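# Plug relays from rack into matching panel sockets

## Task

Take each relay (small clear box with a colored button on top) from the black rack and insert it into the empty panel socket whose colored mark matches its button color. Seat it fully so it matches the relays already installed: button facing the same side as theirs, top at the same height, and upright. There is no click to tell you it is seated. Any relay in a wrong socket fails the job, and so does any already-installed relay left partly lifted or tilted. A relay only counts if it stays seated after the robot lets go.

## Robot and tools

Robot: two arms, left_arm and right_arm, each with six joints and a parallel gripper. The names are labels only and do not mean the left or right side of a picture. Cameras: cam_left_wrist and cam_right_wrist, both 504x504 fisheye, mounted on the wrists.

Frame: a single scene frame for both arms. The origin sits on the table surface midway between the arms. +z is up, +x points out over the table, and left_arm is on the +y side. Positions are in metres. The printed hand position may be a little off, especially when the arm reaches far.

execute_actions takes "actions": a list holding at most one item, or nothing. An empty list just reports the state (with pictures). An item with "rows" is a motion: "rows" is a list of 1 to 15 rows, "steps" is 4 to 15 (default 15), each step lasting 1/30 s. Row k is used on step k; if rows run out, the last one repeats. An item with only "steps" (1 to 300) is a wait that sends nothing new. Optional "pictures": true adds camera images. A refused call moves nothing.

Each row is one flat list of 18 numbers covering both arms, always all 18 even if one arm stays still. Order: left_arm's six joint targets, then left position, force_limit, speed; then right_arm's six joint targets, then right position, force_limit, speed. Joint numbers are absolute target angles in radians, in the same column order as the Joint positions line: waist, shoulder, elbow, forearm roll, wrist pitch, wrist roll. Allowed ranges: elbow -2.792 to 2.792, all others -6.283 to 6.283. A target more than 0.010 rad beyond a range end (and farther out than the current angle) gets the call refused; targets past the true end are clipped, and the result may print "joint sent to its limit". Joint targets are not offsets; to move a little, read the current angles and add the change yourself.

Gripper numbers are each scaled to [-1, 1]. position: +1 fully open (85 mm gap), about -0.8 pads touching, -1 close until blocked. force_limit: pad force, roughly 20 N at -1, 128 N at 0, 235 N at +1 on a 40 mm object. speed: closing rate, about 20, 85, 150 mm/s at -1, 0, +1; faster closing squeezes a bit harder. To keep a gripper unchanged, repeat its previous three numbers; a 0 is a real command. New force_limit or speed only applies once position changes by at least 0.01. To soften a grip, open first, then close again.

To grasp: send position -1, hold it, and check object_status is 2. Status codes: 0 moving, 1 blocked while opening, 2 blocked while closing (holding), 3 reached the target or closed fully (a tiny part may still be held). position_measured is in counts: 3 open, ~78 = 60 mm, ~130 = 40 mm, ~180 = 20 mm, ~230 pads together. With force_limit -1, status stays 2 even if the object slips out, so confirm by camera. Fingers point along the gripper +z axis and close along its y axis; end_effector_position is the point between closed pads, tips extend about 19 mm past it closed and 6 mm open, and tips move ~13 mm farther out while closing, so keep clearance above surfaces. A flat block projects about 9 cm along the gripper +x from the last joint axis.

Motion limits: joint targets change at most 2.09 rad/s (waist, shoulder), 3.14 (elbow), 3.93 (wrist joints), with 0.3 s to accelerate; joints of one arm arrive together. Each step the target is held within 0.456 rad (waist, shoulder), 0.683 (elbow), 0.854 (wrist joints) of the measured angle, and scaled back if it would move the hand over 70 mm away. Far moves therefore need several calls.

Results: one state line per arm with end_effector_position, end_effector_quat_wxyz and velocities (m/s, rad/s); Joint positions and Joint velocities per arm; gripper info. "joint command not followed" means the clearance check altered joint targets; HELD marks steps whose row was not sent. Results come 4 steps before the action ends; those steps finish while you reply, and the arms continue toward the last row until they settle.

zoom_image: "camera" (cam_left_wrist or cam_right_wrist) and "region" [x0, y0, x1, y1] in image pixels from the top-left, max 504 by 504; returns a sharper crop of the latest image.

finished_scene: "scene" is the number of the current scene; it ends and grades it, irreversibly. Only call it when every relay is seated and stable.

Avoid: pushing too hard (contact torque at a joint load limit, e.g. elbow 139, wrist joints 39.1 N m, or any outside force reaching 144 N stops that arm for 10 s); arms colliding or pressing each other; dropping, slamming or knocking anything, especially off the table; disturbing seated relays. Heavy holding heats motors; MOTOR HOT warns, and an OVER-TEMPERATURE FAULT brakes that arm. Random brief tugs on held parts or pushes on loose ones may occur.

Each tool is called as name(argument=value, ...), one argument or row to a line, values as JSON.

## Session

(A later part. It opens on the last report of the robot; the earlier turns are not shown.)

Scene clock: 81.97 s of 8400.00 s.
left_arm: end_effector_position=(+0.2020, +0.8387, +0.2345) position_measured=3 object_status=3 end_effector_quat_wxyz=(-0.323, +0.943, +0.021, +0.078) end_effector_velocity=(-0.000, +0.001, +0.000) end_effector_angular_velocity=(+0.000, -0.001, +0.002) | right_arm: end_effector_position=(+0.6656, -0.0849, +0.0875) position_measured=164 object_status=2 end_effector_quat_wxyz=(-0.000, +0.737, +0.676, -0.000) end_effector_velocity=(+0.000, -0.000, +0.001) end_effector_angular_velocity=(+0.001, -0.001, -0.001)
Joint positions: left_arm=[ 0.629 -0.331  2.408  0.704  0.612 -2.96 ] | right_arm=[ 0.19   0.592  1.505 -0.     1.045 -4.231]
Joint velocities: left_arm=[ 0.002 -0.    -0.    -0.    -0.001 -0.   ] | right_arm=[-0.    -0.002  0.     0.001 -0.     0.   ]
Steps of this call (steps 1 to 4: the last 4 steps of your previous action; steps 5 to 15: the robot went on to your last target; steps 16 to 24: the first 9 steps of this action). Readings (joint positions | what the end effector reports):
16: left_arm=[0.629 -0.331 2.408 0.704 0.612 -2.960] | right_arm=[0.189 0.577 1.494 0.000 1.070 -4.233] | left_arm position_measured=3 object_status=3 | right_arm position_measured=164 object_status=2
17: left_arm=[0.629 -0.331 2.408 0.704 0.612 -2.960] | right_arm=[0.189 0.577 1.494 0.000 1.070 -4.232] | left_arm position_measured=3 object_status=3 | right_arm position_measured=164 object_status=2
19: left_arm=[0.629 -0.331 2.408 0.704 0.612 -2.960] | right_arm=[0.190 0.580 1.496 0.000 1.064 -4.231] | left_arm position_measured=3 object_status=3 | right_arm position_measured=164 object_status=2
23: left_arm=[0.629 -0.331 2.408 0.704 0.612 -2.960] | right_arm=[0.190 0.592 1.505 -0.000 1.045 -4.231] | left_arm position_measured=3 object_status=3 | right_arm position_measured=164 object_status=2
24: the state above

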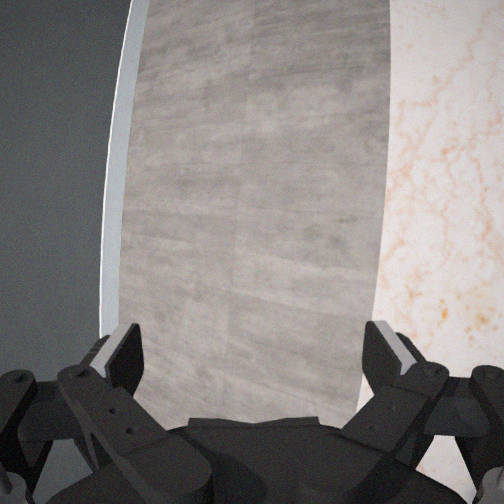

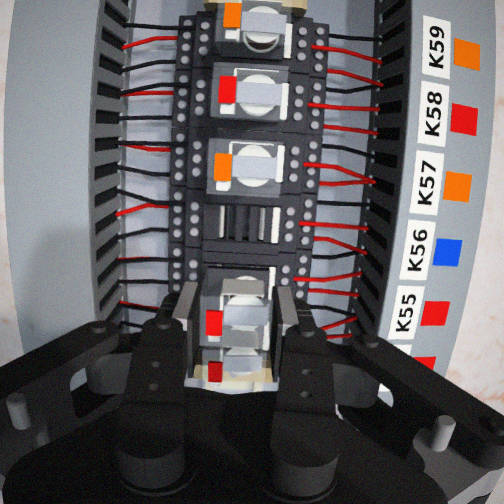

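execute_actions(
  actions=[
    {"rows":[[0.629,-0.331,2.408,0.704,0.612,-2.96,1,0,0,0.1898,0.5926,1.5058,0,1.0432,-4.2314,-1,-0.6,0.3],[0.629,-0.331,2.408,0.704,0.612,-2.96,1,0,0,0.1898,0.5938,1.5069,0,1.0409,-4.2314,-1,-0.6,0.3],[0.629,-0.331,2.408,0.704,0.612,-2.96,1,0,0,0.1898,0.595,1.5079,0,1.0387,-4.2314,-1,-0.6,0.3],[0.629,-0.331,2.408,0.704,0.612,-2.96,1,0,0,0.1898,0.5962,1.5089,0,1.0364,-4.2314,-1,-0.6,0.3],[0.629,-0.331,2.408,0.704,0.612,-2.96,1,0,0,0.1898,0.5975,1.51,0,1.0342,-4.2314,-1,-0.6,0.3],[0.629,-0.331,2.408,0.704,0.612,-2.96,1,0,0,0.1898,0.5987,1.511,0,1.0319,-4.2314,-1,-0.6,0.3]],"steps":13},
  ],
  pictures=true,
)

zoom_image(
  camera="cam_right_wrist",
  region=[160,140,330,400],
)

Scene clock: 82.57 s of 8400.00 s.
left_arm: end_effector_position=(+0.2020, +0.8387, +0.2345) position_measured=3 object_status=3 end_effector_quat_wxyz=(-0.323, +0.943, +0.021, +0.078) end_effector_velocity=(+0.000, +0.000, +0.001) end_effector_angular_velocity=(+0.001, -0.002, +0.001) | right_arm: end_effector_position=(+0.6655, -0.0850, +0.0788) position_measured=164 object_status=2 end_effector_quat_wxyz=(+0.000, +0.737, +0.676, +0.000) end_effector_velocity=(+0.001, -0.000, +0.001) end_effector_angular_velocity=(+0.001, -0.002, -0.000)
Joint positions: left_arm=[ 0.629 -0.331  2.408  0.704  0.612 -2.96 ] | right_arm=[ 0.19   0.598  1.511 -0.     1.032 -4.231]
Joint velocities: left_arm=[ 0.001 -0.    -0.001 -0.    -0.001 -0.001] | right_arm=[-0.    -0.001  0.     0.    -0.002  0.   ]
Steps of this call (steps 1 to 4: the last 4 steps of your previous action; steps 5 to 9: the robot went on to your last target; steps 10 to 18: the first 9 steps of this action). Readings (joint positions | what the end effector reports):
10: left_arm=[0.629 -0.331 2.408 0.704 0.612 -2.960] | right_arm=[0.190 0.592 1.505 -0.000 1.045 -4.231] | left_arm position_measured=3 object_status=3 | right_arm position_measured=164 object_status=2
11: left_arm=[0.629 -0.331 2.408 0.704 0.612 -2.960] | right_arm=[0.190 0.592 1.505 -0.000 1.044 -4.231] | left_arm position_measured=3 object_status=3 | right_arm position_measured=164 object_status=2
13: left_arm=[0.629 -0.331 2.408 0.704 0.612 -2.960] | right_arm=[0.190 0.594 1.508 -0.000 1.039 -4.231] | left_arm position_measured=3 object_status=3 | right_arm position_measured=164 object_status=2
17: left_arm=[0.629 -0.331 2.408 0.704 0.612 -2.960] | right_arm=[0.190 0.598 1.511 -0.000 1.032 -4.231] | left_arm position_measured=3 object_status=3 | right_arm position_measured=164 object_status=2
18: the state above

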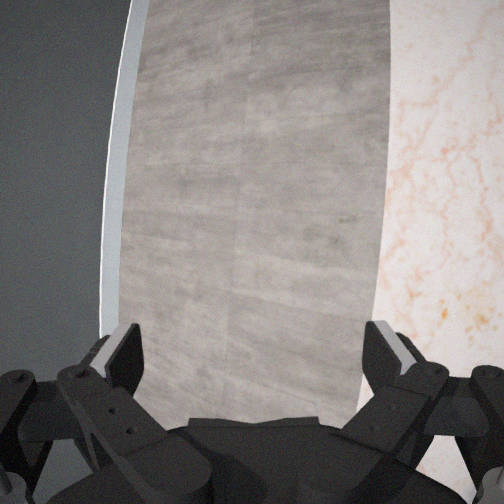

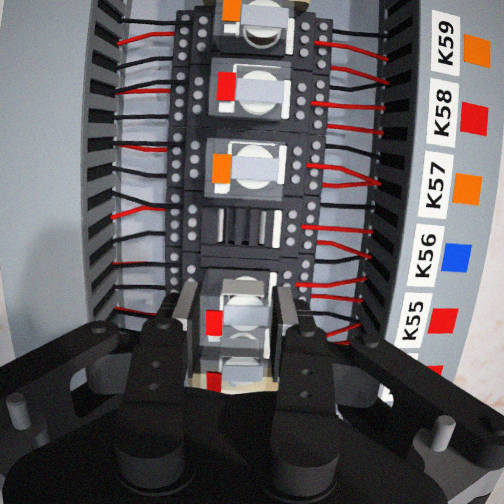

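Region (160, 140, 330, 400) of cam_right_wrist's 504x504 image, scaled by 1.938, with more detail than that image has; it fills the left 330 columns of this view, and the rest is white.

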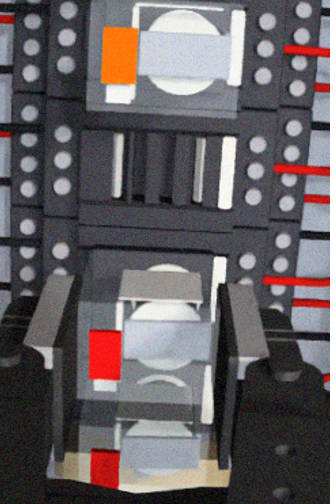

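execute_actions(
  actions=[
    {"rows":[[0.629,-0.331,2.408,0.704,0.612,-2.96,1,0,0,0.1898,0.5997,1.5118,0,1.0301,-4.2314,-1,-0.6,0.3],[0.629,-0.331,2.408,0.704,0.612,-2.96,1,0,0,0.1898,0.6007,1.5127,0,1.0282,-4.2314,-1,-0.6,0.3],[0.629,-0.331,2.408,0.704,0.612,-2.96,1,0,0,0.1898,0.6007,1.5127,0,1.0282,-4.2314,-1,-0.6,0.3],[0.629,-0.331,2.408,0.704,0.612,-2.96,1,0,0,0.1898,0.6007,1.5127,0,1.0282,-4.2314,-1,-0.6,0.3],[0.629,-0.331,2.408,0.704,0.612,-2.96,1,0,0,0.1898,0.6007,1.5127,0,1.0282,-4.2314,0.15,-0.6,1],[0.629,-0.331,2.408,0.704,0.612,-2.96,1,0,0,0.1898,0.6007,1.5127,0,1.0282,-4.2314,0.15,-0.6,1],[0.629,-0.331,2.408,0.704,0.612,-2.96,1,0,0,0.1898,0.6007,1.5127,0,1.0282,-4.2314,0.15,-0.6,1],[0.629,-0.331,2.408,0.704,0.612,-2.96,1,0,0,0.1898,0.6007,1.5127,0,1.0282,-4.2314,0.15,-0.6,1],[0.629,-0.331,2.408,0.704,0.612,-2.96,1,0,0,0.1898,0.6007,1.5127,0,1.0282,-4.2314,0.15,-0.6,1],[0.629,-0.331,2.408,0.704,0.612,-2.96,1,0,0,0.1898,0.6007,1.5127,0,1.0282,-4.2314,0.15,-0.6,1],[0.629,-0.331,2.408,0.704,0.612,-2.96,1,0,0,0.1898,0.6007,1.5127,0,1.0282,-4.2314,0.15,-0.6,1],[0.629,-0.331,2.408,0.704,0.612,-2.96,1,0,0,0.1898,0.5518,1.4658,0,1.124,-4.2314,0.15,-0.6,1]],"steps":13},
  ],
)

execute_actions(
  actions=[
    {"rows":[[0.629,-0.331,2.408,0.704,0.612,-2.96,1,0,0,0.1898,0.5518,1.4658,0,1.124,-4.2314,0.15,-0.6,1]],"steps":13},
  ],
  pictures=true,
)

zoom_image(
  camera="cam_right_wrist",
  region=[160,20,330,360],
)

Scene clock: 83.27 s of 8400.00 s.
left_arm: end_effector_position=(+0.2020, +0.8387, +0.2345) position_measured=3 object_status=3 end_effector_quat_wxyz=(-0.323, +0.943, +0.021, +0.078) end_effector_velocity=(-0.000, +0.001, +0.000) end_effector_angular_velocity=(+0.001, +0.000, +0.000) | right_arm: end_effector_position=(+0.6654, -0.0850, +0.0758) position_measured=136 object_status=0 end_effector_quat_wxyz=(-0.000, +0.737, +0.676, -0.000) end_effector_velocity=(+0.000, -0.000, -0.001) end_effector_angular_velocity=(+0.000, +0.001, -0.001)
Joint positions: left_arm=[ 0.629 -0.331  2.408  0.704  0.612 -2.96 ] | right_arm=[ 0.19   0.601  1.513 -0.     1.028 -4.231]
Joint velocities: left_arm=[ 0.001 -0.    -0.001 -0.     0.     0.001] | right_arm=[-0.     0.001  0.     0.001 -0.    -0.   ]
Steps of this call (steps 1 to 4: the last 4 steps of your previous action; steps 5 to 12: the robot went on to your last target; steps 13 to 21: the first 9 steps of this action). Readings (joint positions | what the end effector reports):
13: left_arm=[0.629 -0.331 2.408 0.704 0.612 -2.960] | right_arm=[0.190 0.599 1.511 -0.000 1.032 -4.231] | left_arm position_measured=3 object_status=3 | right_arm position_measured=164 object_status=2
14: left_arm=[0.629 -0.331 2.408 0.704 0.612 -2.960] | right_arm=[0.190 0.599 1.511 -0.000 1.031 -4.231] | left_arm position_measured=3 object_status=3 | right_arm position_measured=164 object_status=2
16: left_arm=[0.629 -0.331 2.408 0.704 0.612 -2.960] | right_arm=[0.190 0.600 1.513 -0.000 1.028 -4.231] | left_arm position_measured=3 object_status=3 | right_arm position_measured=164 object_status=2
20: left_arm=[0.629 -0.331 2.408 0.704 0.612 -2.960] | right_arm=[0.190 0.601 1.513 -0.000 1.028 -4.231] | left_arm position_measured=3 object_status=3 | right_arm position_measured=148 object_status=0
21: the state above

Scene clock: 83.70 s of 8400.00 s.
left_arm: end_effector_position=(+0.2020, +0.8387, +0.2345) position_measured=3 object_status=3 end_effector_quat_wxyz=(-0.323, +0.943, +0.021, +0.078) end_effector_velocity=(+0.000, -0.000, -0.000) end_effector_angular_velocity=(+0.000, -0.000, -0.001) | right_arm: end_effector_position=(+0.6654, -0.0849, +0.1398) position_measured=110 object_status=3 end_effector_quat_wxyz=(-0.000, +0.737, +0.676, +0.000) end_effector_velocity=(+0.002, +0.000, +0.001) end_effector_angular_velocity=(-0.000, -0.002, +0.000)
Joint positions: left_arm=[ 0.629 -0.331  2.408  0.704  0.612 -2.96 ] | right_arm=[ 0.19   0.552  1.466  0.     1.124 -4.231]
Joint velocities: left_arm=[-0.001 -0.     0.     0.    -0.     0.   ] | right_arm=[ 0.     0.001 -0.004 -0.001  0.001 -0.   ]
Steps of this call (steps 1 to 4: the last 4 steps of your previous action; steps 5 to 13: the first 9 steps of this action). Readings (joint positions | what the end effector reports):
5: left_arm=[0.629 -0.331 2.408 0.704 0.612 -2.960] | right_arm=[0.190 0.588 1.500 -0.000 1.056 -4.231] | left_arm position_measured=3 object_status=3 | right_arm position_measured=111 object_status=0
6: left_arm=[0.629 -0.331 2.408 0.704 0.612 -2.960] | right_arm=[0.190 0.572 1.484 -0.000 1.087 -4.231] | left_arm position_measured=3 object_status=3 | right_arm position_measured=110 object_status=0
8: left_arm=[0.629 -0.331 2.408 0.704 0.612 -2.960] | right_arm=[0.190 0.552 1.466 0.000 1.122 -4.231] | left_arm position_measured=3 object_status=3 | right_arm position_measured=110 object_status=0
12: left_arm=[0.629 -0.331 2.408 0.704 0.612 -2.960] | right_arm=[0.190 0.552 1.466 0.000 1.124 -4.231] | left_arm position_measured=3 object_status=3 | right_arm position_measured=110 object_status=0
13: the state above

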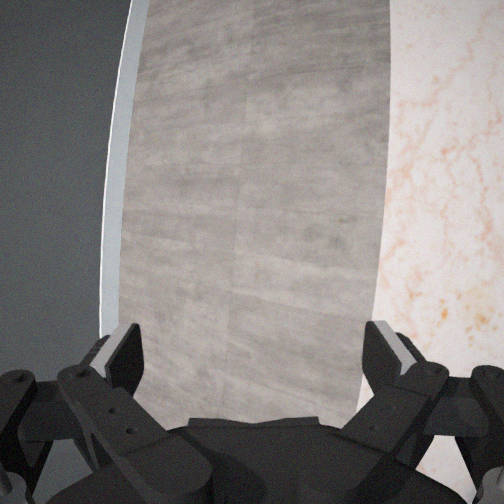

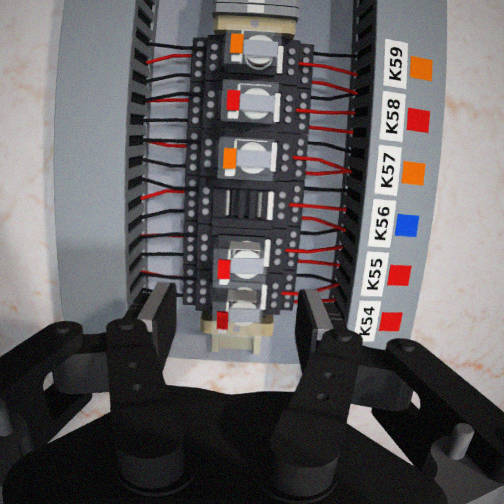

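Region (160, 20, 330, 360) of cam_right_wrist's 504x504 image, scaled by 1.482, with more detail than that image has.

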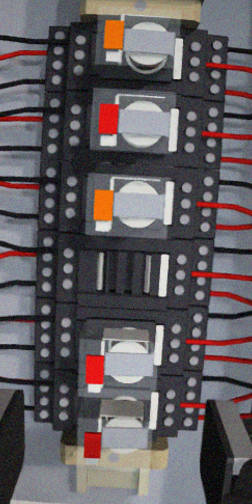

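execute_actions(
  actions=[],
)

Scene clock: 84.33 s of 8400.00 s.
left_arm: end_effector_position=(+0.2020, +0.8387, +0.2345) position_measured=3 object_status=3 end_effector_quat_wxyz=(-0.323, +0.943, +0.021, +0.078) end_effector_velocity=(+0.001, -0.000, +0.000) end_effector_angular_velocity=(+0.000, -0.001, -0.002) | right_arm: end_effector_position=(+0.6655, -0.0849, +0.1398) position_measured=110 object_status=3 end_effector_quat_wxyz=(-0.000, +0.737, +0.676, -0.000) end_effector_velocity=(+0.000, -0.000, -0.001) end_effector_angular_velocity=(-0.000, +0.001, -0.001)
Joint positions: left_arm=[ 0.629 -0.331  2.408  0.704  0.612 -2.96 ] | right_arm=[ 0.19   0.552  1.466 -0.     1.124 -4.231]
Joint velocities: left_arm=[-0.002 -0.    -0.    -0.    -0.001 -0.   ] | right_arm=[-0.     0.001  0.     0.    -0.     0.   ]
Kept back: nothing.
Steps of this call (steps 1 to 4: the last 4 steps of your previous action; steps 5 to 15: the robot went on to your last target; steps 16 to 19: nothing new was sent). Readings (joint positions | what the end effector reports):
1: left_arm=[0.629 -0.331 2.408 0.704 0.612 -2.960] | right_arm=[0.190 0.552 1.466 0.000 1.124 -4.231] | left_arm position_measured=3 object_status=3 | right_arm position_measured=110 object_status=3
2: left_arm=[0.629 -0.331 2.408 0.704 0.612 -2.960] | right_arm=[0.190 0.552 1.466 0.000 1.124 -4.231] | left_arm position_measured=3 object_status=3 | right_arm position_measured=110 object_status=3
4: left_arm=[0.629 -0.331 2.408 0.704 0.612 -2.960] | right_arm=[0.190 0.552 1.466 0.000 1.124 -4.231] | left_arm position_measured=3 object_status=3 | right_arm position_measured=110 object_status=3
8: left_arm=[0.629 -0.331 2.408 0.704 0.612 -2.960] | right_arm=[0.190 0.552 1.466 0.000 1.124 -4.231] | left_arm position_measured=3 object_status=3 | right_arm position_measured=110 object_status=3
19: the state above
All arms were judged still, so your last target was given up. Only a new action makes them travel on or press farther. Fingers that are still opening or closing keep moving.

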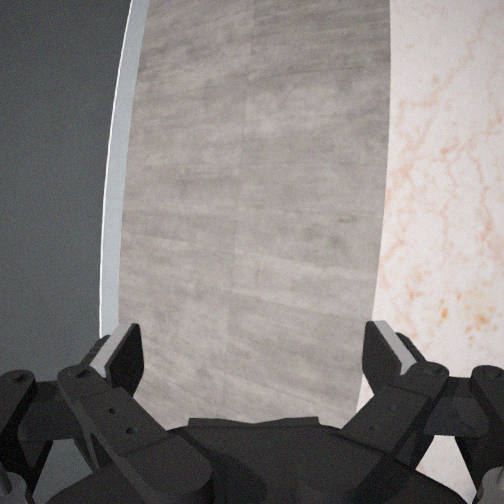

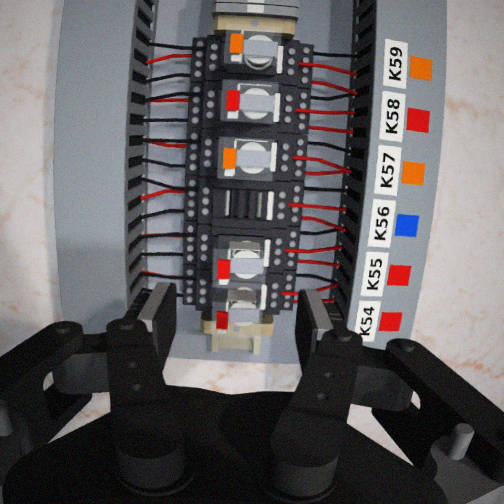

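execute_actions(
  actions=[
    {"rows":[[0.629,-0.331,2.408,0.704,0.612,-2.96,1,0,0,0.1898,0.5518,1.4658,0,1.124,-4.2314,-1,-0.6,1],[0.629,-0.331,2.408,0.704,0.612,-2.96,1,0,0,0.1898,0.5518,1.4658,0,1.124,-4.2314,-1,-0.6,1],[0.629,-0.331,2.408,0.704,0.612,-2.96,1,0,0,0.1898,0.5518,1.4658,0,1.124,-4.2314,-1,-0.6,1],[0.629,-0.331,2.408,0.704,0.612,-2.96,1,0,0,0.1898,0.5518,1.4658,0,1.124,-4.2314,-1,-0.6,1],[0.629,-0.331,2.408,0.704,0.612,-2.96,1,0,0,0.1898,0.5776,1.4931,0,1.0709,-4.2314,-1,-0.6,1]],"steps":15},
  ],
)

execute_actions(
  actions=[
    {"rows":[[0.629,-0.331,2.408,0.704,0.612,-2.96,1,0,0,0.1898,0.5857,1.5000,0,1.0559,-4.2314,-1,-0.6,1],[0.629,-0.331,2.408,0.704,0.612,-2.96,1,0,0,0.1898,0.5857,1.5000,0,1.0559,-4.2314,-1,-0.6,1],[0.629,-0.331,2.408,0.704,0.612,-2.96,1,0,0,0.1898,0.5857,1.5000,0,1.0559,-4.2314,-1,-0.6,1],[0.629,-0.331,2.408,0.704,0.612,-2.96,1,0,0,0.1898,0.5873,1.5014,0,1.0529,-4.2314,-1,-0.6,1],[0.629,-0.331,2.408,0.704,0.612,-2.96,1,0,0,0.1898,0.5881,1.5021,0,1.0514,-4.2314,-1,-0.6,1],[0.629,-0.331,2.408,0.704,0.612,-2.96,1,0,0,0.1898,0.5889,1.5027,0,1.0499,-4.2314,-1,-0.6,1],[0.629,-0.331,2.408,0.704,0.612,-2.96,1,0,0,0.1898,0.5898,1.5034,0,1.0484,-4.2314,-1,-0.6,1],[0.629,-0.331,2.408,0.704,0.612,-2.96,1,0,0,0.1898,0.5906,1.5041,0,1.0469,-4.2314,-1,-0.6,1],[0.629,-0.331,2.408,0.704,0.612,-2.96,1,0,0,0.1898,0.5914,1.5048,0,1.0454,-4.2314,-1,-0.6,1],[0.629,-0.331,2.408,0.704,0.612,-2.96,1,0,0,0.1898,0.5922,1.5055,0,1.0439,-4.2314,-1,-0.6,1],[0.629,-0.331,2.408,0.704,0.612,-2.96,1,0,0,0.1898,0.5932,1.5063,0,1.0421,-4.2314,-1,-0.6,1]],"steps":15},
  ],
  pictures=true,
)

Scene clock: 85.07 s of 8400.00 s.
left_arm: end_effector_position=(+0.2020, +0.8387, +0.2345) position_measured=3 object_status=3 end_effector_quat_wxyz=(-0.323, +0.943, +0.021, +0.078) end_effector_velocity=(+0.000, -0.000, +0.000) end_effector_angular_velocity=(+0.000, -0.000, -0.001) | right_arm: end_effector_position=(+0.6655, -0.0850, +0.1044) position_measured=216 object_status=0 end_effector_quat_wxyz=(-0.000, +0.737, +0.676, -0.000) end_effector_velocity=(-0.000, +0.001, -0.000) end_effector_angular_velocity=(+0.000, -0.000, +0.000)
Joint positions: left_arm=[ 0.629 -0.331  2.408  0.704  0.612 -2.96 ] | right_arm=[ 0.19   0.578  1.493 -0.     1.071 -4.231]
Joint velocities: left_arm=[-0.001  0.    -0.    -0.     0.     0.   ] | right_arm=[ 0.001  0.     0.     0.    -0.001  0.   ]
Steps of this call (steps 1 to 11: nothing new was sent; steps 12 to 22: the first 11 steps of this action). Readings (joint positions | what the end effector reports):
12: left_arm=[0.629 -0.331 2.408 0.704 0.612 -2.960] | right_arm=[0.190 0.552 1.466 -0.000 1.124 -4.231] | left_arm position_measured=3 object_status=3 | right_arm position_measured=110 object_status=0
13: left_arm=[0.629 -0.331 2.408 0.704 0.612 -2.960] | right_arm=[0.190 0.552 1.466 -0.000 1.124 -4.231] | left_arm position_measured=3 object_status=3 | right_arm position_measured=111 object_status=0
15: left_arm=[0.629 -0.331 2.408 0.704 0.612 -2.960] | right_arm=[0.190 0.552 1.466 -0.000 1.124 -4.231] | left_arm position_measured=3 object_status=3 | right_arm position_measured=127 object_status=0
19: left_arm=[0.629 -0.331 2.408 0.704 0.612 -2.960] | right_arm=[0.190 0.574 1.490 -0.000 1.079 -4.231] | left_arm position_measured=3 object_status=3 | right_arm position_measured=176 object_status=0
22: the state above

Scene clock: 85.57 s of 8400.00 s.
left_arm: end_effector_position=(+0.2020, +0.8387, +0.2345) position_measured=3 object_status=3 end_effector_quat_wxyz=(-0.323, +0.943, +0.021, +0.078) end_effector_velocity=(-0.001, +0.001, +0.000) end_effector_angular_velocity=(+0.000, +0.000, +0.001) | right_arm: end_effector_position=(+0.6659, -0.0848, +0.0875) position_measured=231 object_status=3 end_effector_quat_wxyz=(+0.000, +0.737, +0.676, +0.000) end_effector_velocity=(-0.003, -0.002, -0.035) end_effector_angular_velocity=(-0.003, +0.006, -0.000)
Joint positions: left_arm=[ 0.629 -0.331  2.408  0.704  0.612 -2.96 ] | right_arm=[ 0.19   0.591  1.505 -0.     1.044 -4.231]
Joint velocities: left_arm=[ 0.002  0.    -0.     0.    -0.     0.   ] | right_arm=[-0.001  0.026  0.027 -0.    -0.046 -0.   ]
Steps of this call (steps 1 to 4: the last 4 steps of your previous action; steps 5 to 15: the first 11 steps of this action). Readings (joint positions | what the end effector reports):
5: left_arm=[0.629 -0.331 2.408 0.704 0.612 -2.960] | right_arm=[0.190 0.578 1.493 -0.000 1.071 -4.231] | left_arm position_measured=3 object_status=3 | right_arm position_measured=231 object_status=0
6: left_arm=[0.629 -0.331 2.408 0.704 0.612 -2.960] | right_arm=[0.190 0.580 1.496 0.000 1.064 -4.231] | left_arm position_measured=3 object_status=3 | right_arm position_measured=231 object_status=0
8: left_arm=[0.629 -0.331 2.408 0.704 0.612 -2.960] | right_arm=[0.190 0.586 1.501 0.000 1.056 -4.231] | left_arm position_measured=3 object_status=3 | right_arm position_measured=231 object_status=3
12: left_arm=[0.629 -0.331 2.408 0.704 0.612 -2.960] | right_arm=[0.190 0.589 1.503 0.000 1.049 -4.231] | left_arm position_measured=3 object_status=3 | right_arm position_measured=231 object_status=3
15: the state above

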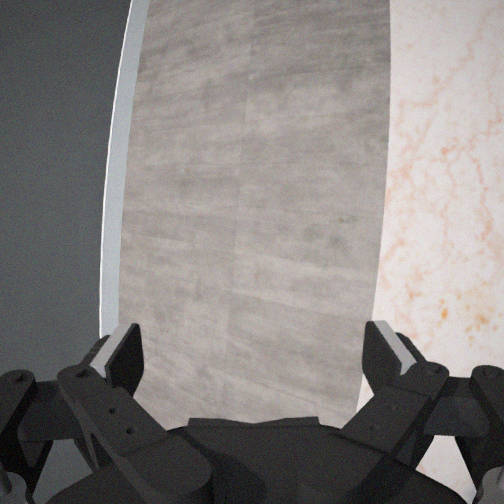

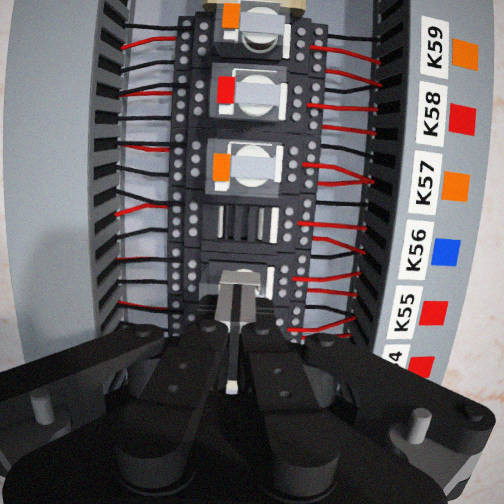

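execute_actions(
  actions=[
    {"rows":[[0.629,-0.331,2.408,0.704,0.612,-2.96,1,0,0,0.1898,0.5932,1.5063,0,1.0421,-4.2314,-1,-0.6,1],[0.629,-0.331,2.408,0.704,0.612,-2.96,1,0,0,0.1898,0.5518,1.4658,0,1.124,-4.2314,-1,-0.6,1],[0.629,-0.331,2.408,0.704,0.612,-2.96,1,0,0,0.1898,0.5518,1.4658,0,1.124,-4.2314,-1,-0.6,1],[0.629,-0.331,2.408,0.704,0.612,-2.96,1,0,0,0.1898,0.5518,1.4658,0,1.124,-4.2314,-1,-0.6,1],[0.629,-0.331,2.408,0.704,0.612,-2.96,1,0,0,0.1898,0.5518,1.4658,0,1.124,-4.2314,-1,-0.6,1],[0.629,-0.331,2.408,0.704,0.612,-2.96,1,0,0,0.1898,0.5518,1.4658,0,1.124,-4.2314,-1,-0.6,1],[0.629,-0.331,2.408,0.704,0.612,-2.96,1,0,0,0.1898,0.5518,1.4658,0,1.124,-4.2314,0.15,-0.5,1],[0.629,-0.331,2.408,0.704,0.612,-2.96,1,0,0,-0.0194,0.5034,1.5645,0,1.0737,-1.4302,0.15,-0.5,1]],"steps":15},
  ],
)

execute_actions(
  actions=[
    {"rows":[[0.629,-0.331,2.408,0.704,0.612,-2.96,1,0,0,-0.0194,0.5034,1.5645,0,1.0737,-1.4302,0.15,-0.5,1]],"steps":15},
  ],
)

execute_actions(
  actions=[
    {"rows":[[0.629,-0.331,2.408,0.704,0.612,-2.96,1,0,0,-0.0194,0.5034,1.5645,0,1.0737,-1.4302,0.15,-0.5,1]],"steps":12},
  ],
  pictures=true,
)

Scene clock: 86.43 s of 8400.00 s.
left_arm: end_effector_position=(+0.2020, +0.8387, +0.2345) position_measured=3 object_status=3 end_effector_quat_wxyz=(-0.323, +0.943, +0.021, +0.078) end_effector_velocity=(-0.001, +0.000, -0.000) end_effector_angular_velocity=(+0.000, +0.002, -0.000) | right_arm: end_effector_position=(+0.6678, -0.0975, +0.1384) position_measured=202 object_status=0 end_effector_quat_wxyz=(-0.000, +0.763, +0.646, -0.001) end_effector_velocity=(+0.056, -0.250, -0.011) end_effector_angular_velocity=(+0.002, -0.012, -1.549)
Joint positions: left_arm=[ 0.629 -0.331  2.408  0.704  0.612 -2.96 ] | right_arm=[ 0.175  0.549  1.473  0.     1.121 -4.168]
Joint velocities: left_arm=[ 0.001  0.    -0.     0.     0.001  0.002] | right_arm=[-0.306 -0.072  0.14  -0.    -0.081  1.243]
Steps of this call (steps 1 to 4: the last 4 steps of your previous action; steps 5 to 15: the robot went on to your last target; steps 16 to 26: the first 11 steps of this action). Readings (joint positions | what the end effector reports):
16: left_arm=[0.629 -0.331 2.408 0.704 0.612 -2.960] | right_arm=[0.190 0.593 1.506 -0.000 1.042 -4.231] | left_arm position_measured=3 object_status=3 | right_arm position_measured=231 object_status=3
17: left_arm=[0.629 -0.331 2.408 0.704 0.612 -2.960] | right_arm=[0.190 0.593 1.506 -0.000 1.042 -4.231] | left_arm position_measured=3 object_status=3 | right_arm position_measured=231 object_status=3
19: left_arm=[0.629 -0.331 2.408 0.704 0.612 -2.960] | right_arm=[0.190 0.582 1.495 0.000 1.070 -4.231] | left_arm position_measured=3 object_status=3 | right_arm position_measured=231 object_status=3
23: left_arm=[0.629 -0.331 2.408 0.704 0.612 -2.960] | right_arm=[0.190 0.552 1.466 0.000 1.124 -4.231] | left_arm position_measured=3 object_status=3 | right_arm position_measured=231 object_status=0
26: the state above

Scene clock: 86.93 s of 8400.00 s.
left_arm: end_effector_position=(+0.2020, +0.8387, +0.2345) position_measured=3 object_status=3 end_effector_quat_wxyz=(-0.323, +0.943, +0.021, +0.078) end_effector_velocity=(+0.001, +0.000, +0.000) end_effector_angular_velocity=(+0.000, -0.000, -0.001) | right_arm: end_effector_position=(+0.6837, -0.2435, +0.1305) position_measured=110 object_status=0 end_effector_quat_wxyz=(+0.000, +0.986, -0.167, -0.000) end_effector_velocity=(+0.000, -0.085, -0.004) end_effector_angular_velocity=(-0.000, -0.001, -3.889)
Joint positions: left_arm=[ 0.629 -0.331  2.408  0.704  0.612 -2.96 ] | right_arm=[-0.004  0.507  1.557  0.     1.077 -2.606]
Joint velocities: left_arm=[-0.001  0.    -0.001  0.    -0.     0.001] | right_arm=[-0.105 -0.026  0.05  -0.    -0.025  3.785]
Steps of this call (steps 1 to 4: the last 4 steps of your previous action; steps 5 to 15: the first 11 steps of this action). Readings (joint positions | what the end effector reports):
5: left_arm=[0.629 -0.331 2.408 0.704 0.612 -2.960] | right_arm=[0.097 0.531 1.509 0.000 1.102 -3.806] | left_arm position_measured=3 object_status=3 | right_arm position_measured=138 object_status=0
6: left_arm=[0.629 -0.331 2.408 0.704 0.612 -2.960] | right_arm=[0.082 0.527 1.517 0.000 1.098 -3.711] | left_arm position_measured=3 object_status=3 | right_arm position_measured=126 object_status=0
8: left_arm=[0.629 -0.331 2.408 0.704 0.612 -2.960] | right_arm=[0.054 0.521 1.530 0.000 1.092 -3.498] | left_arm position_measured=3 object_status=3 | right_arm position_measured=114 object_status=0
12: left_arm=[0.629 -0.331 2.408 0.704 0.612 -2.960] | right_arm=[0.011 0.511 1.550 0.000 1.081 -2.991] | left_arm position_measured=3 object_status=3 | right_arm position_measured=110 object_status=0
15: the state above

Scene clock: 87.33 s of 8400.00 s.
left_arm: end_effector_position=(+0.2020, +0.8387, +0.2345) position_measured=3 object_status=3 end_effector_quat_wxyz=(-0.323, +0.943, +0.021, +0.078) end_effector_velocity=(-0.000, +0.000, -0.000) end_effector_angular_velocity=(-0.000, +0.001, +0.001) | right_arm: end_effector_position=(+0.6837, -0.2559, +0.1298) position_measured=110 object_status=3 end_effector_quat_wxyz=(+0.000, -0.730, +0.684, +0.000) end_effector_velocity=(+0.000, -0.004, +0.000) end_effector_angular_velocity=(-0.000, -0.001, -0.692)
Joint positions: left_arm=[ 0.629 -0.331  2.408  0.704  0.612 -2.96 ] | right_arm=[-0.019  0.503  1.564  0.     1.074 -1.451]
Joint velocities: left_arm=[ 0.     0.001 -0.     0.     0.001  0.   ] | right_arm=[-0.005 -0.002  0.002 -0.    -0.001  0.687]
Steps of this call (steps 1 to 4: the last 4 steps of your previous action; steps 5 to 12: the first 8 steps of this action). Readings (joint positions | what the end effector reports):
5: left_arm=[0.629 -0.331 2.408 0.704 0.612 -2.960] | right_arm=[-0.015 0.505 1.562 0.000 1.075 -1.968] | left_arm position_measured=3 object_status=3 | right_arm position_measured=110 object_status=3
6: left_arm=[0.629 -0.331 2.408 0.704 0.612 -2.960] | right_arm=[-0.016 0.504 1.563 0.000 1.075 -1.851] | left_arm position_measured=3 object_status=3 | right_arm position_measured=110 object_status=3
8: left_arm=[0.629 -0.331 2.408 0.704 0.612 -2.960] | right_arm=[-0.018 0.504 1.564 0.000 1.074 -1.660] | left_arm position_measured=3 object_status=3 | right_arm position_measured=110 object_status=3
12: the state above

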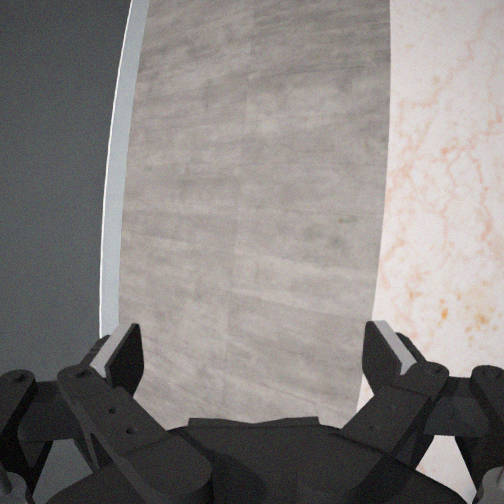

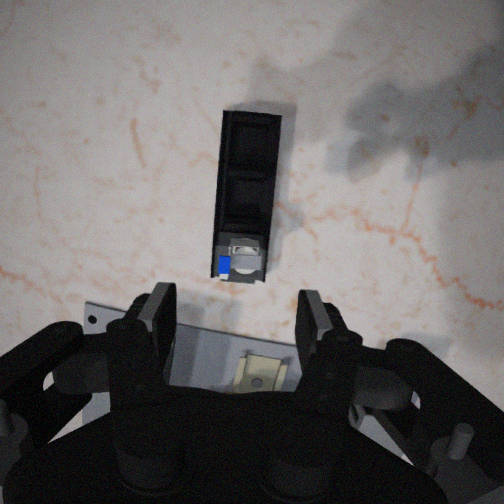

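execute_actions(
  actions=[
    {"rows":[[0.629,-0.331,2.408,0.704,0.612,-2.96,1,0,0,-0.0194,0.5626,1.6133,0,0.9657,-1.4302,0.15,-0.5,1]],"steps":12},
  ],
  pictures=true,
)

Scene clock: 87.73 s of 8400.00 s.
left_arm: end_effector_position=(+0.2020, +0.8387, +0.2345) position_measured=3 object_status=3 end_effector_quat_wxyz=(-0.323, +0.943, +0.021, +0.078) end_effector_velocity=(+0.001, -0.000, +0.000) end_effector_angular_velocity=(+0.000, +0.000, -0.003) | right_arm: end_effector_position=(+0.6838, -0.2560, +0.0596) position_measured=110 object_status=3 end_effector_quat_wxyz=(-0.000, -0.722, +0.691, +0.000) end_effector_velocity=(+0.005, +0.003, +0.006) end_effector_angular_velocity=(+0.007, -0.015, -0.001)
Joint positions: left_arm=[ 0.629 -0.331  2.408  0.704  0.612 -2.96 ] | right_arm=[-0.019  0.563  1.613 -0.     0.966 -1.43 ]
Joint velocities: left_arm=[-0.003  0.    -0.    -0.     0.     0.001] | right_arm=[ 0.001 -0.004 -0.006  0.005 -0.006  0.   ]
Steps of this call (steps 1 to 4: the last 4 steps of your previous action; steps 5 to 12: the first 8 steps of this action). Readings (joint positions | what the end effector reports):
5: left_arm=[0.629 -0.331 2.408 0.704 0.612 -2.960] | right_arm=[-0.019 0.503 1.565 0.000 1.073 -1.430] | left_arm position_measured=3 object_status=3 | right_arm position_measured=110 object_status=3
6: left_arm=[0.629 -0.331 2.408 0.704 0.612 -2.960] | right_arm=[-0.019 0.506 1.567 0.000 1.066 -1.430] | left_arm position_measured=3 object_status=3 | right_arm position_measured=110 object_status=3
8: left_arm=[0.629 -0.331 2.408 0.704 0.612 -2.960] | right_arm=[-0.019 0.534 1.591 0.000 1.014 -1.430] | left_arm position_measured=3 object_status=3 | right_arm position_measured=110 object_status=3
12: the state above

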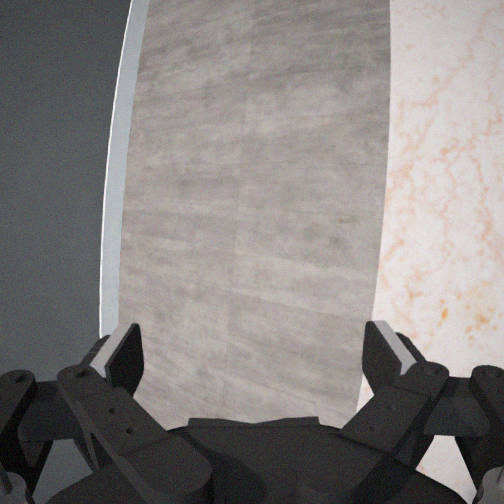

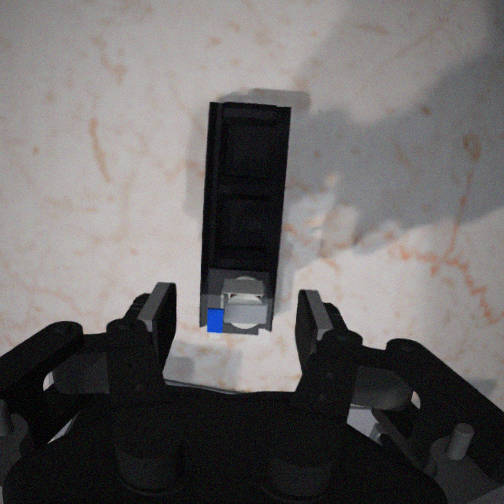

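execute_actions(
  actions=[
    {"rows":[[0.629,-0.331,2.408,0.704,0.612,-2.96,1,0,0,-0.0194,0.5737,1.6202,0,0.9477,-1.4302,0.15,-0.5,1]],"steps":10},
  ],
  pictures=true,
)

Scene clock: 88.10 s of 8400.00 s.
left_arm: end_effector_position=(+0.2020, +0.8387, +0.2345) position_measured=3 object_status=3 end_effector_quat_wxyz=(-0.323, +0.943, +0.021, +0.078) end_effector_velocity=(-0.000, +0.001, +0.001) end_effector_angular_velocity=(+0.001, -0.001, +0.001) | right_arm: end_effector_position=(+0.6836, -0.2559, +0.0478) position_measured=110 object_status=3 end_effector_quat_wxyz=(-0.000, -0.722, +0.691, +0.000) end_effector_velocity=(-0.000, -0.000, +0.001) end_effector_angular_velocity=(+0.000, -0.001, -0.000)
Joint positions: left_arm=[ 0.629 -0.331  2.408  0.704  0.612 -2.96 ] | right_arm=[-0.019  0.574  1.62   0.     0.948 -1.43 ]
Joint velocities: left_arm=[ 0.001 -0.    -0.001 -0.    -0.     0.   ] | right_arm=[-0.    -0.001  0.     0.     0.    -0.   ]
Steps of this call (steps 1 to 4: the last 4 steps of your previous action; step 5: the robot went on to your last target; steps 6 to 11: the first 6 steps of this action). Readings (joint positions | what the end effector reports):
6: left_arm=[0.629 -0.331 2.408 0.704 0.612 -2.960] | right_arm=[-0.019 0.563 1.613 -0.000 0.965 -1.430] | left_arm position_measured=3 object_status=3 | right_arm position_measured=110 object_status=3
7: left_arm=[0.629 -0.331 2.408 0.704 0.612 -2.960] | right_arm=[-0.019 0.566 1.615 0.000 0.959 -1.430] | left_arm position_measured=3 object_status=3 | right_arm position_measured=110 object_status=3
9: left_arm=[0.629 -0.331 2.408 0.704 0.612 -2.960] | right_arm=[-0.019 0.574 1.621 0.000 0.948 -1.430] | left_arm position_measured=3 object_status=3 | right_arm position_measured=110 object_status=3
11: the state above

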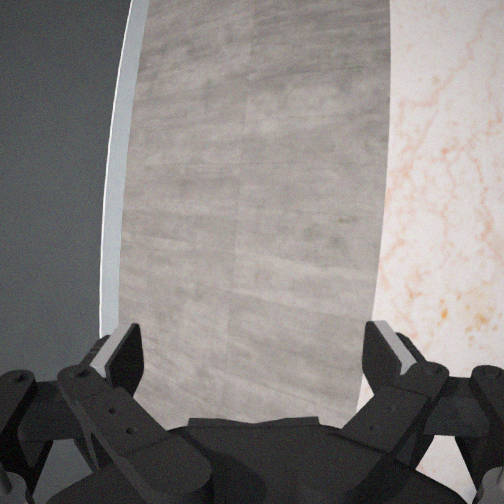

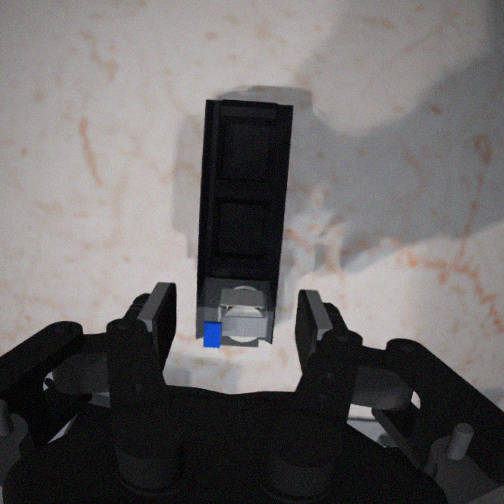

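execute_actions(
  actions=[
    {"rows":[[0.629,-0.331,2.408,0.704,0.612,-2.96,1,0,0,-0.0157,0.5746,1.6185,0,0.9485,-1.4265,0.15,-0.5,1]],"steps":9},
  ],
  pictures=true,
)

Scene clock: 88.47 s of 8400.00 s.
left_arm: end_effector_position=(+0.2020, +0.8387, +0.2345) position_measured=3 object_status=3 end_effector_quat_wxyz=(-0.323, +0.943, +0.021, +0.078) end_effector_velocity=(+0.000, -0.000, -0.000) end_effector_angular_velocity=(-0.000, +0.001, -0.001) | right_arm: end_effector_position=(+0.6840, -0.2529, +0.0481) position_measured=110 object_status=3 end_effector_quat_wxyz=(+0.000, -0.722, +0.691, -0.000) end_effector_velocity=(-0.002, -0.001, -0.001) end_effector_angular_velocity=(-0.001, +0.006, -0.001)
Joint positions: left_arm=[ 0.629 -0.331  2.408  0.704  0.612 -2.96 ] | right_arm=[-0.016  0.574  1.619 -0.     0.948 -1.427]
Joint velocities: left_arm=[-0.001  0.     0.     0.     0.     0.001] | right_arm=[-0.     0.001  0.    -0.     0.005  0.   ]
Steps of this call (steps 1 to 4: the last 4 steps of your previous action; steps 5 to 6: the robot went on to your last target; steps 7 to 11: the first 5 steps of this action). Readings (joint positions | what the end effector reports):
7: left_arm=[0.629 -0.331 2.408 0.704 0.612 -2.960] | right_arm=[-0.019 0.574 1.620 0.000 0.948 -1.430] | left_arm position_measured=3 object_status=3 | right_arm position_measured=110 object_status=3
8: left_arm=[0.629 -0.331 2.408 0.704 0.612 -2.960] | right_arm=[-0.017 0.574 1.619 -0.000 0.948 -1.428] | left_arm position_measured=3 object_status=3 | right_arm position_measured=110 object_status=3
10: left_arm=[0.629 -0.331 2.408 0.704 0.612 -2.960] | right_arm=[-0.016 0.574 1.619 -0.000 0.948 -1.427] | left_arm position_measured=3 object_status=3 | right_arm position_measured=110 object_status=3
11: the state above

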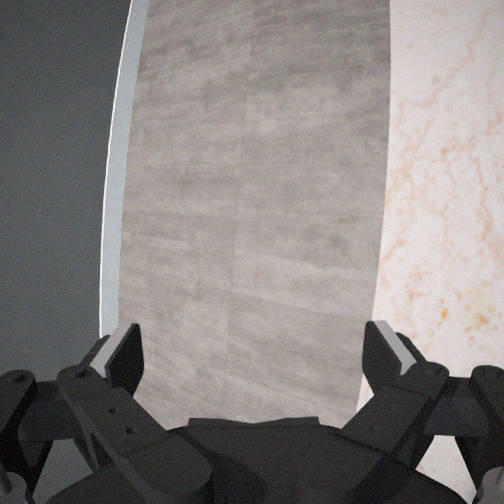

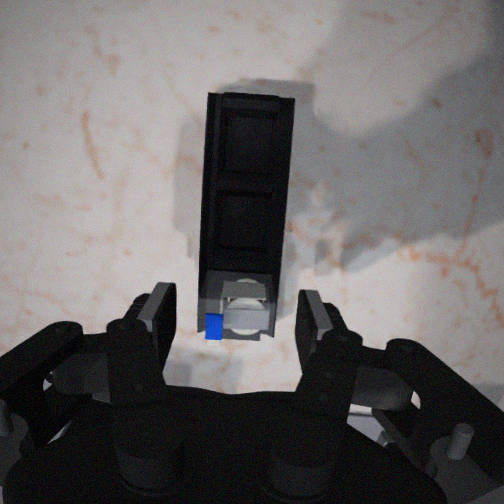

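execute_actions(
  actions=[
    {"rows":[[0.629,-0.331,2.408,0.704,0.612,-2.96,1,0,0,-0.0146,0.5749,1.6180,0,0.9487,-1.4254,0.15,-0.5,1],[0.629,-0.331,2.408,0.704,0.612,-2.96,1,0,0,-0.0146,0.5749,1.6180,0,0.9487,-1.4254,0.15,-0.5,1],[0.629,-0.331,2.408,0.704,0.612,-2.96,1,0,0,-0.0146,0.5749,1.6180,0,0.9487,-1.4254,-1,-0.5,0]],"steps":15},
  ],
  pictures=true,
)

Scene clock: 89.00 s of 8400.00 s.
left_arm: end_effector_position=(+0.2020, +0.8387, +0.2345) position_measured=3 object_status=3 end_effector_quat_wxyz=(-0.323, +0.943, +0.021, +0.078) end_effector_velocity=(+0.001, -0.000, +0.000) end_effector_angular_velocity=(+0.000, +0.001, -0.002) | right_arm: end_effector_position=(+0.6838, -0.2521, +0.0479) position_measured=155 object_status=0 end_effector_quat_wxyz=(-0.000, -0.722, +0.691, -0.000) end_effector_velocity=(+0.000, -0.000, -0.000) end_effector_angular_velocity=(-0.000, +0.001, -0.001)
Joint positions: left_arm=[ 0.629 -0.331  2.408  0.704  0.612 -2.96 ] | right_arm=[-0.015  0.575  1.618 -0.     0.949 -1.425]
Joint velocities: left_arm=[-0.001  0.    -0.    -0.     0.001  0.002] | right_arm=[-0.  0. -0.  0.  0.  0.]
Steps of this call (steps 1 to 4: the last 4 steps of your previous action; step 5: the robot went on to your last target; steps 6 to 16: the first 11 steps of this action). Readings (joint positions | what the end effector reports):
6: left_arm=[0.629 -0.331 2.408 0.704 0.612 -2.960] | right_arm=[-0.016 0.575 1.618 -0.000 0.948 -1.426] | left_arm position_measured=3 object_status=3 | right_arm position_measured=110 object_status=3
7: left_arm=[0.629 -0.331 2.408 0.704 0.612 -2.960] | right_arm=[-0.015 0.575 1.618 -0.000 0.949 -1.426] | left_arm position_measured=3 object_status=3 | right_arm position_measured=110 object_status=3
9: left_arm=[0.629 -0.331 2.408 0.704 0.612 -2.960] | right_arm=[-0.015 0.575 1.618 -0.000 0.949 -1.425] | left_arm position_measured=3 object_status=3 | right_arm position_measured=110 object_status=0
13: left_arm=[0.629 -0.331 2.408 0.704 0.612 -2.960] | right_arm=[-0.015 0.575 1.618 -0.000 0.949 -1.425] | left_arm position_measured=3 object_status=3 | right_arm position_measured=133 object_status=0
16: the state above

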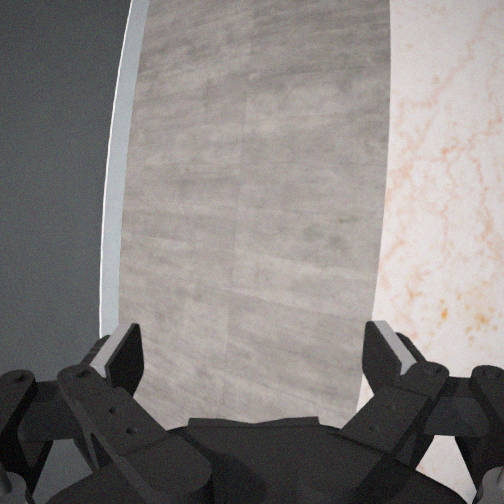

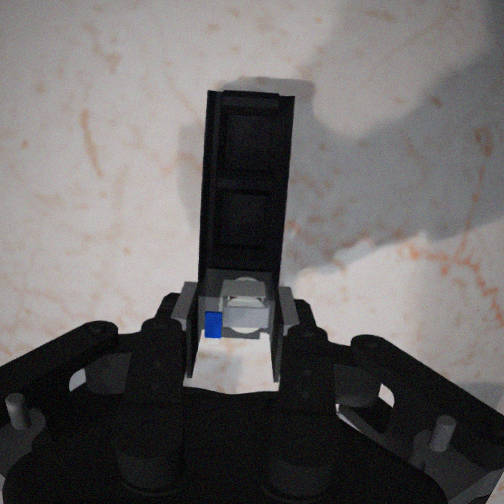

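execute_actions(
  actions=[
    {"rows":[[0.629,-0.331,2.408,0.704,0.612,-2.96,1,0,0,-0.0146,0.5749,1.6180,0,0.9487,-1.4254,-1,-0.5,0],[0.629,-0.331,2.408,0.704,0.612,-2.96,1,0,0,-0.0146,0.5749,1.6180,0,0.9487,-1.4254,-1,-0.5,0],[0.629,-0.331,2.408,0.704,0.612,-2.96,1,0,0,-0.0146,0.5638,1.6110,0,0.9667,-1.4254,-1,-0.5,0],[0.629,-0.331,2.408,0.704,0.612,-2.96,1,0,0,-0.0146,0.5638,1.6110,0,0.9667,-1.4254,-1,-0.5,0],[0.629,-0.331,2.408,0.704,0.612,-2.96,1,0,0,-0.0146,0.5046,1.5623,0,1.0745,-1.4254,-1,-0.5,0]],"steps":15},
  ],
  pictures=true,
)

Scene clock: 89.80 s of 8400.00 s.
left_arm: end_effector_position=(+0.2020, +0.8387, +0.2345) position_measured=3 object_status=3 end_effector_quat_wxyz=(-0.323, +0.943, +0.021, +0.078) end_effector_velocity=(+0.000, -0.001, -0.000) end_effector_angular_velocity=(-0.000, +0.002, -0.002) | right_arm: end_effector_position=(+0.6839, -0.2520, +0.1304) position_measured=164 object_status=2 end_effector_quat_wxyz=(+0.001, -0.722, +0.691, -0.000) end_effector_velocity=(-0.013, -0.003, -0.011) end_effector_angular_velocity=(-0.010, +0.035, +0.002)
Joint positions: left_arm=[ 0.629 -0.331  2.408  0.704  0.612 -2.96 ] | right_arm=[-0.015  0.504  1.562  0.     1.074 -1.425]
Joint velocities: left_arm=[-0.001 -0.     0.001 -0.     0.001  0.001] | right_arm=[ 0.     0.004  0.015 -0.003  0.017 -0.   ]
Steps of this call (steps 1 to 4: the last 4 steps of your previous action; steps 5 to 13: the robot went on to your last target; steps 14 to 24: the first 11 steps of this action). Readings (joint positions | what the end effector reports):
14: left_arm=[0.629 -0.331 2.408 0.704 0.612 -2.960] | right_arm=[-0.015 0.575 1.618 -0.000 0.949 -1.425] | left_arm position_measured=3 object_status=3 | right_arm position_measured=164 object_status=2
15: left_arm=[0.629 -0.331 2.408 0.704 0.612 -2.960] | right_arm=[-0.015 0.575 1.618 -0.000 0.949 -1.425] | left_arm position_measured=3 object_status=3 | right_arm position_measured=164 object_status=2
17: left_arm=[0.629 -0.331 2.408 0.704 0.612 -2.960] | right_arm=[-0.015 0.572 1.616 -0.000 0.955 -1.425] | left_arm position_measured=3 object_status=3 | right_arm position_measured=164 object_status=2
21: left_arm=[0.629 -0.331 2.408 0.704 0.612 -2.960] | right_arm=[-0.015 0.526 1.580 0.000 1.036 -1.425] | left_arm position_measured=3 object_status=3 | right_arm position_measured=164 object_status=2
24: the state above

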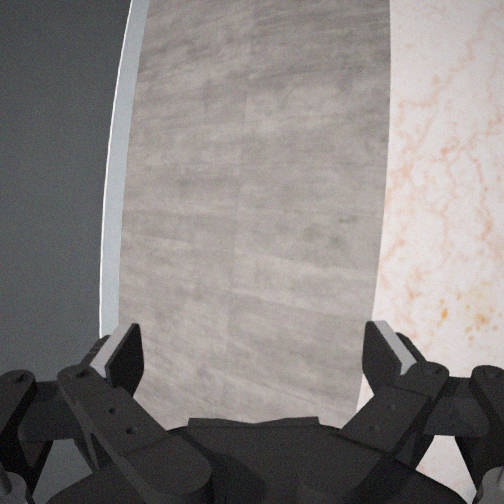

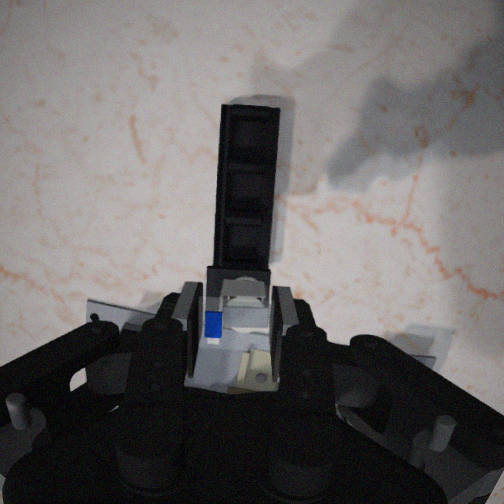

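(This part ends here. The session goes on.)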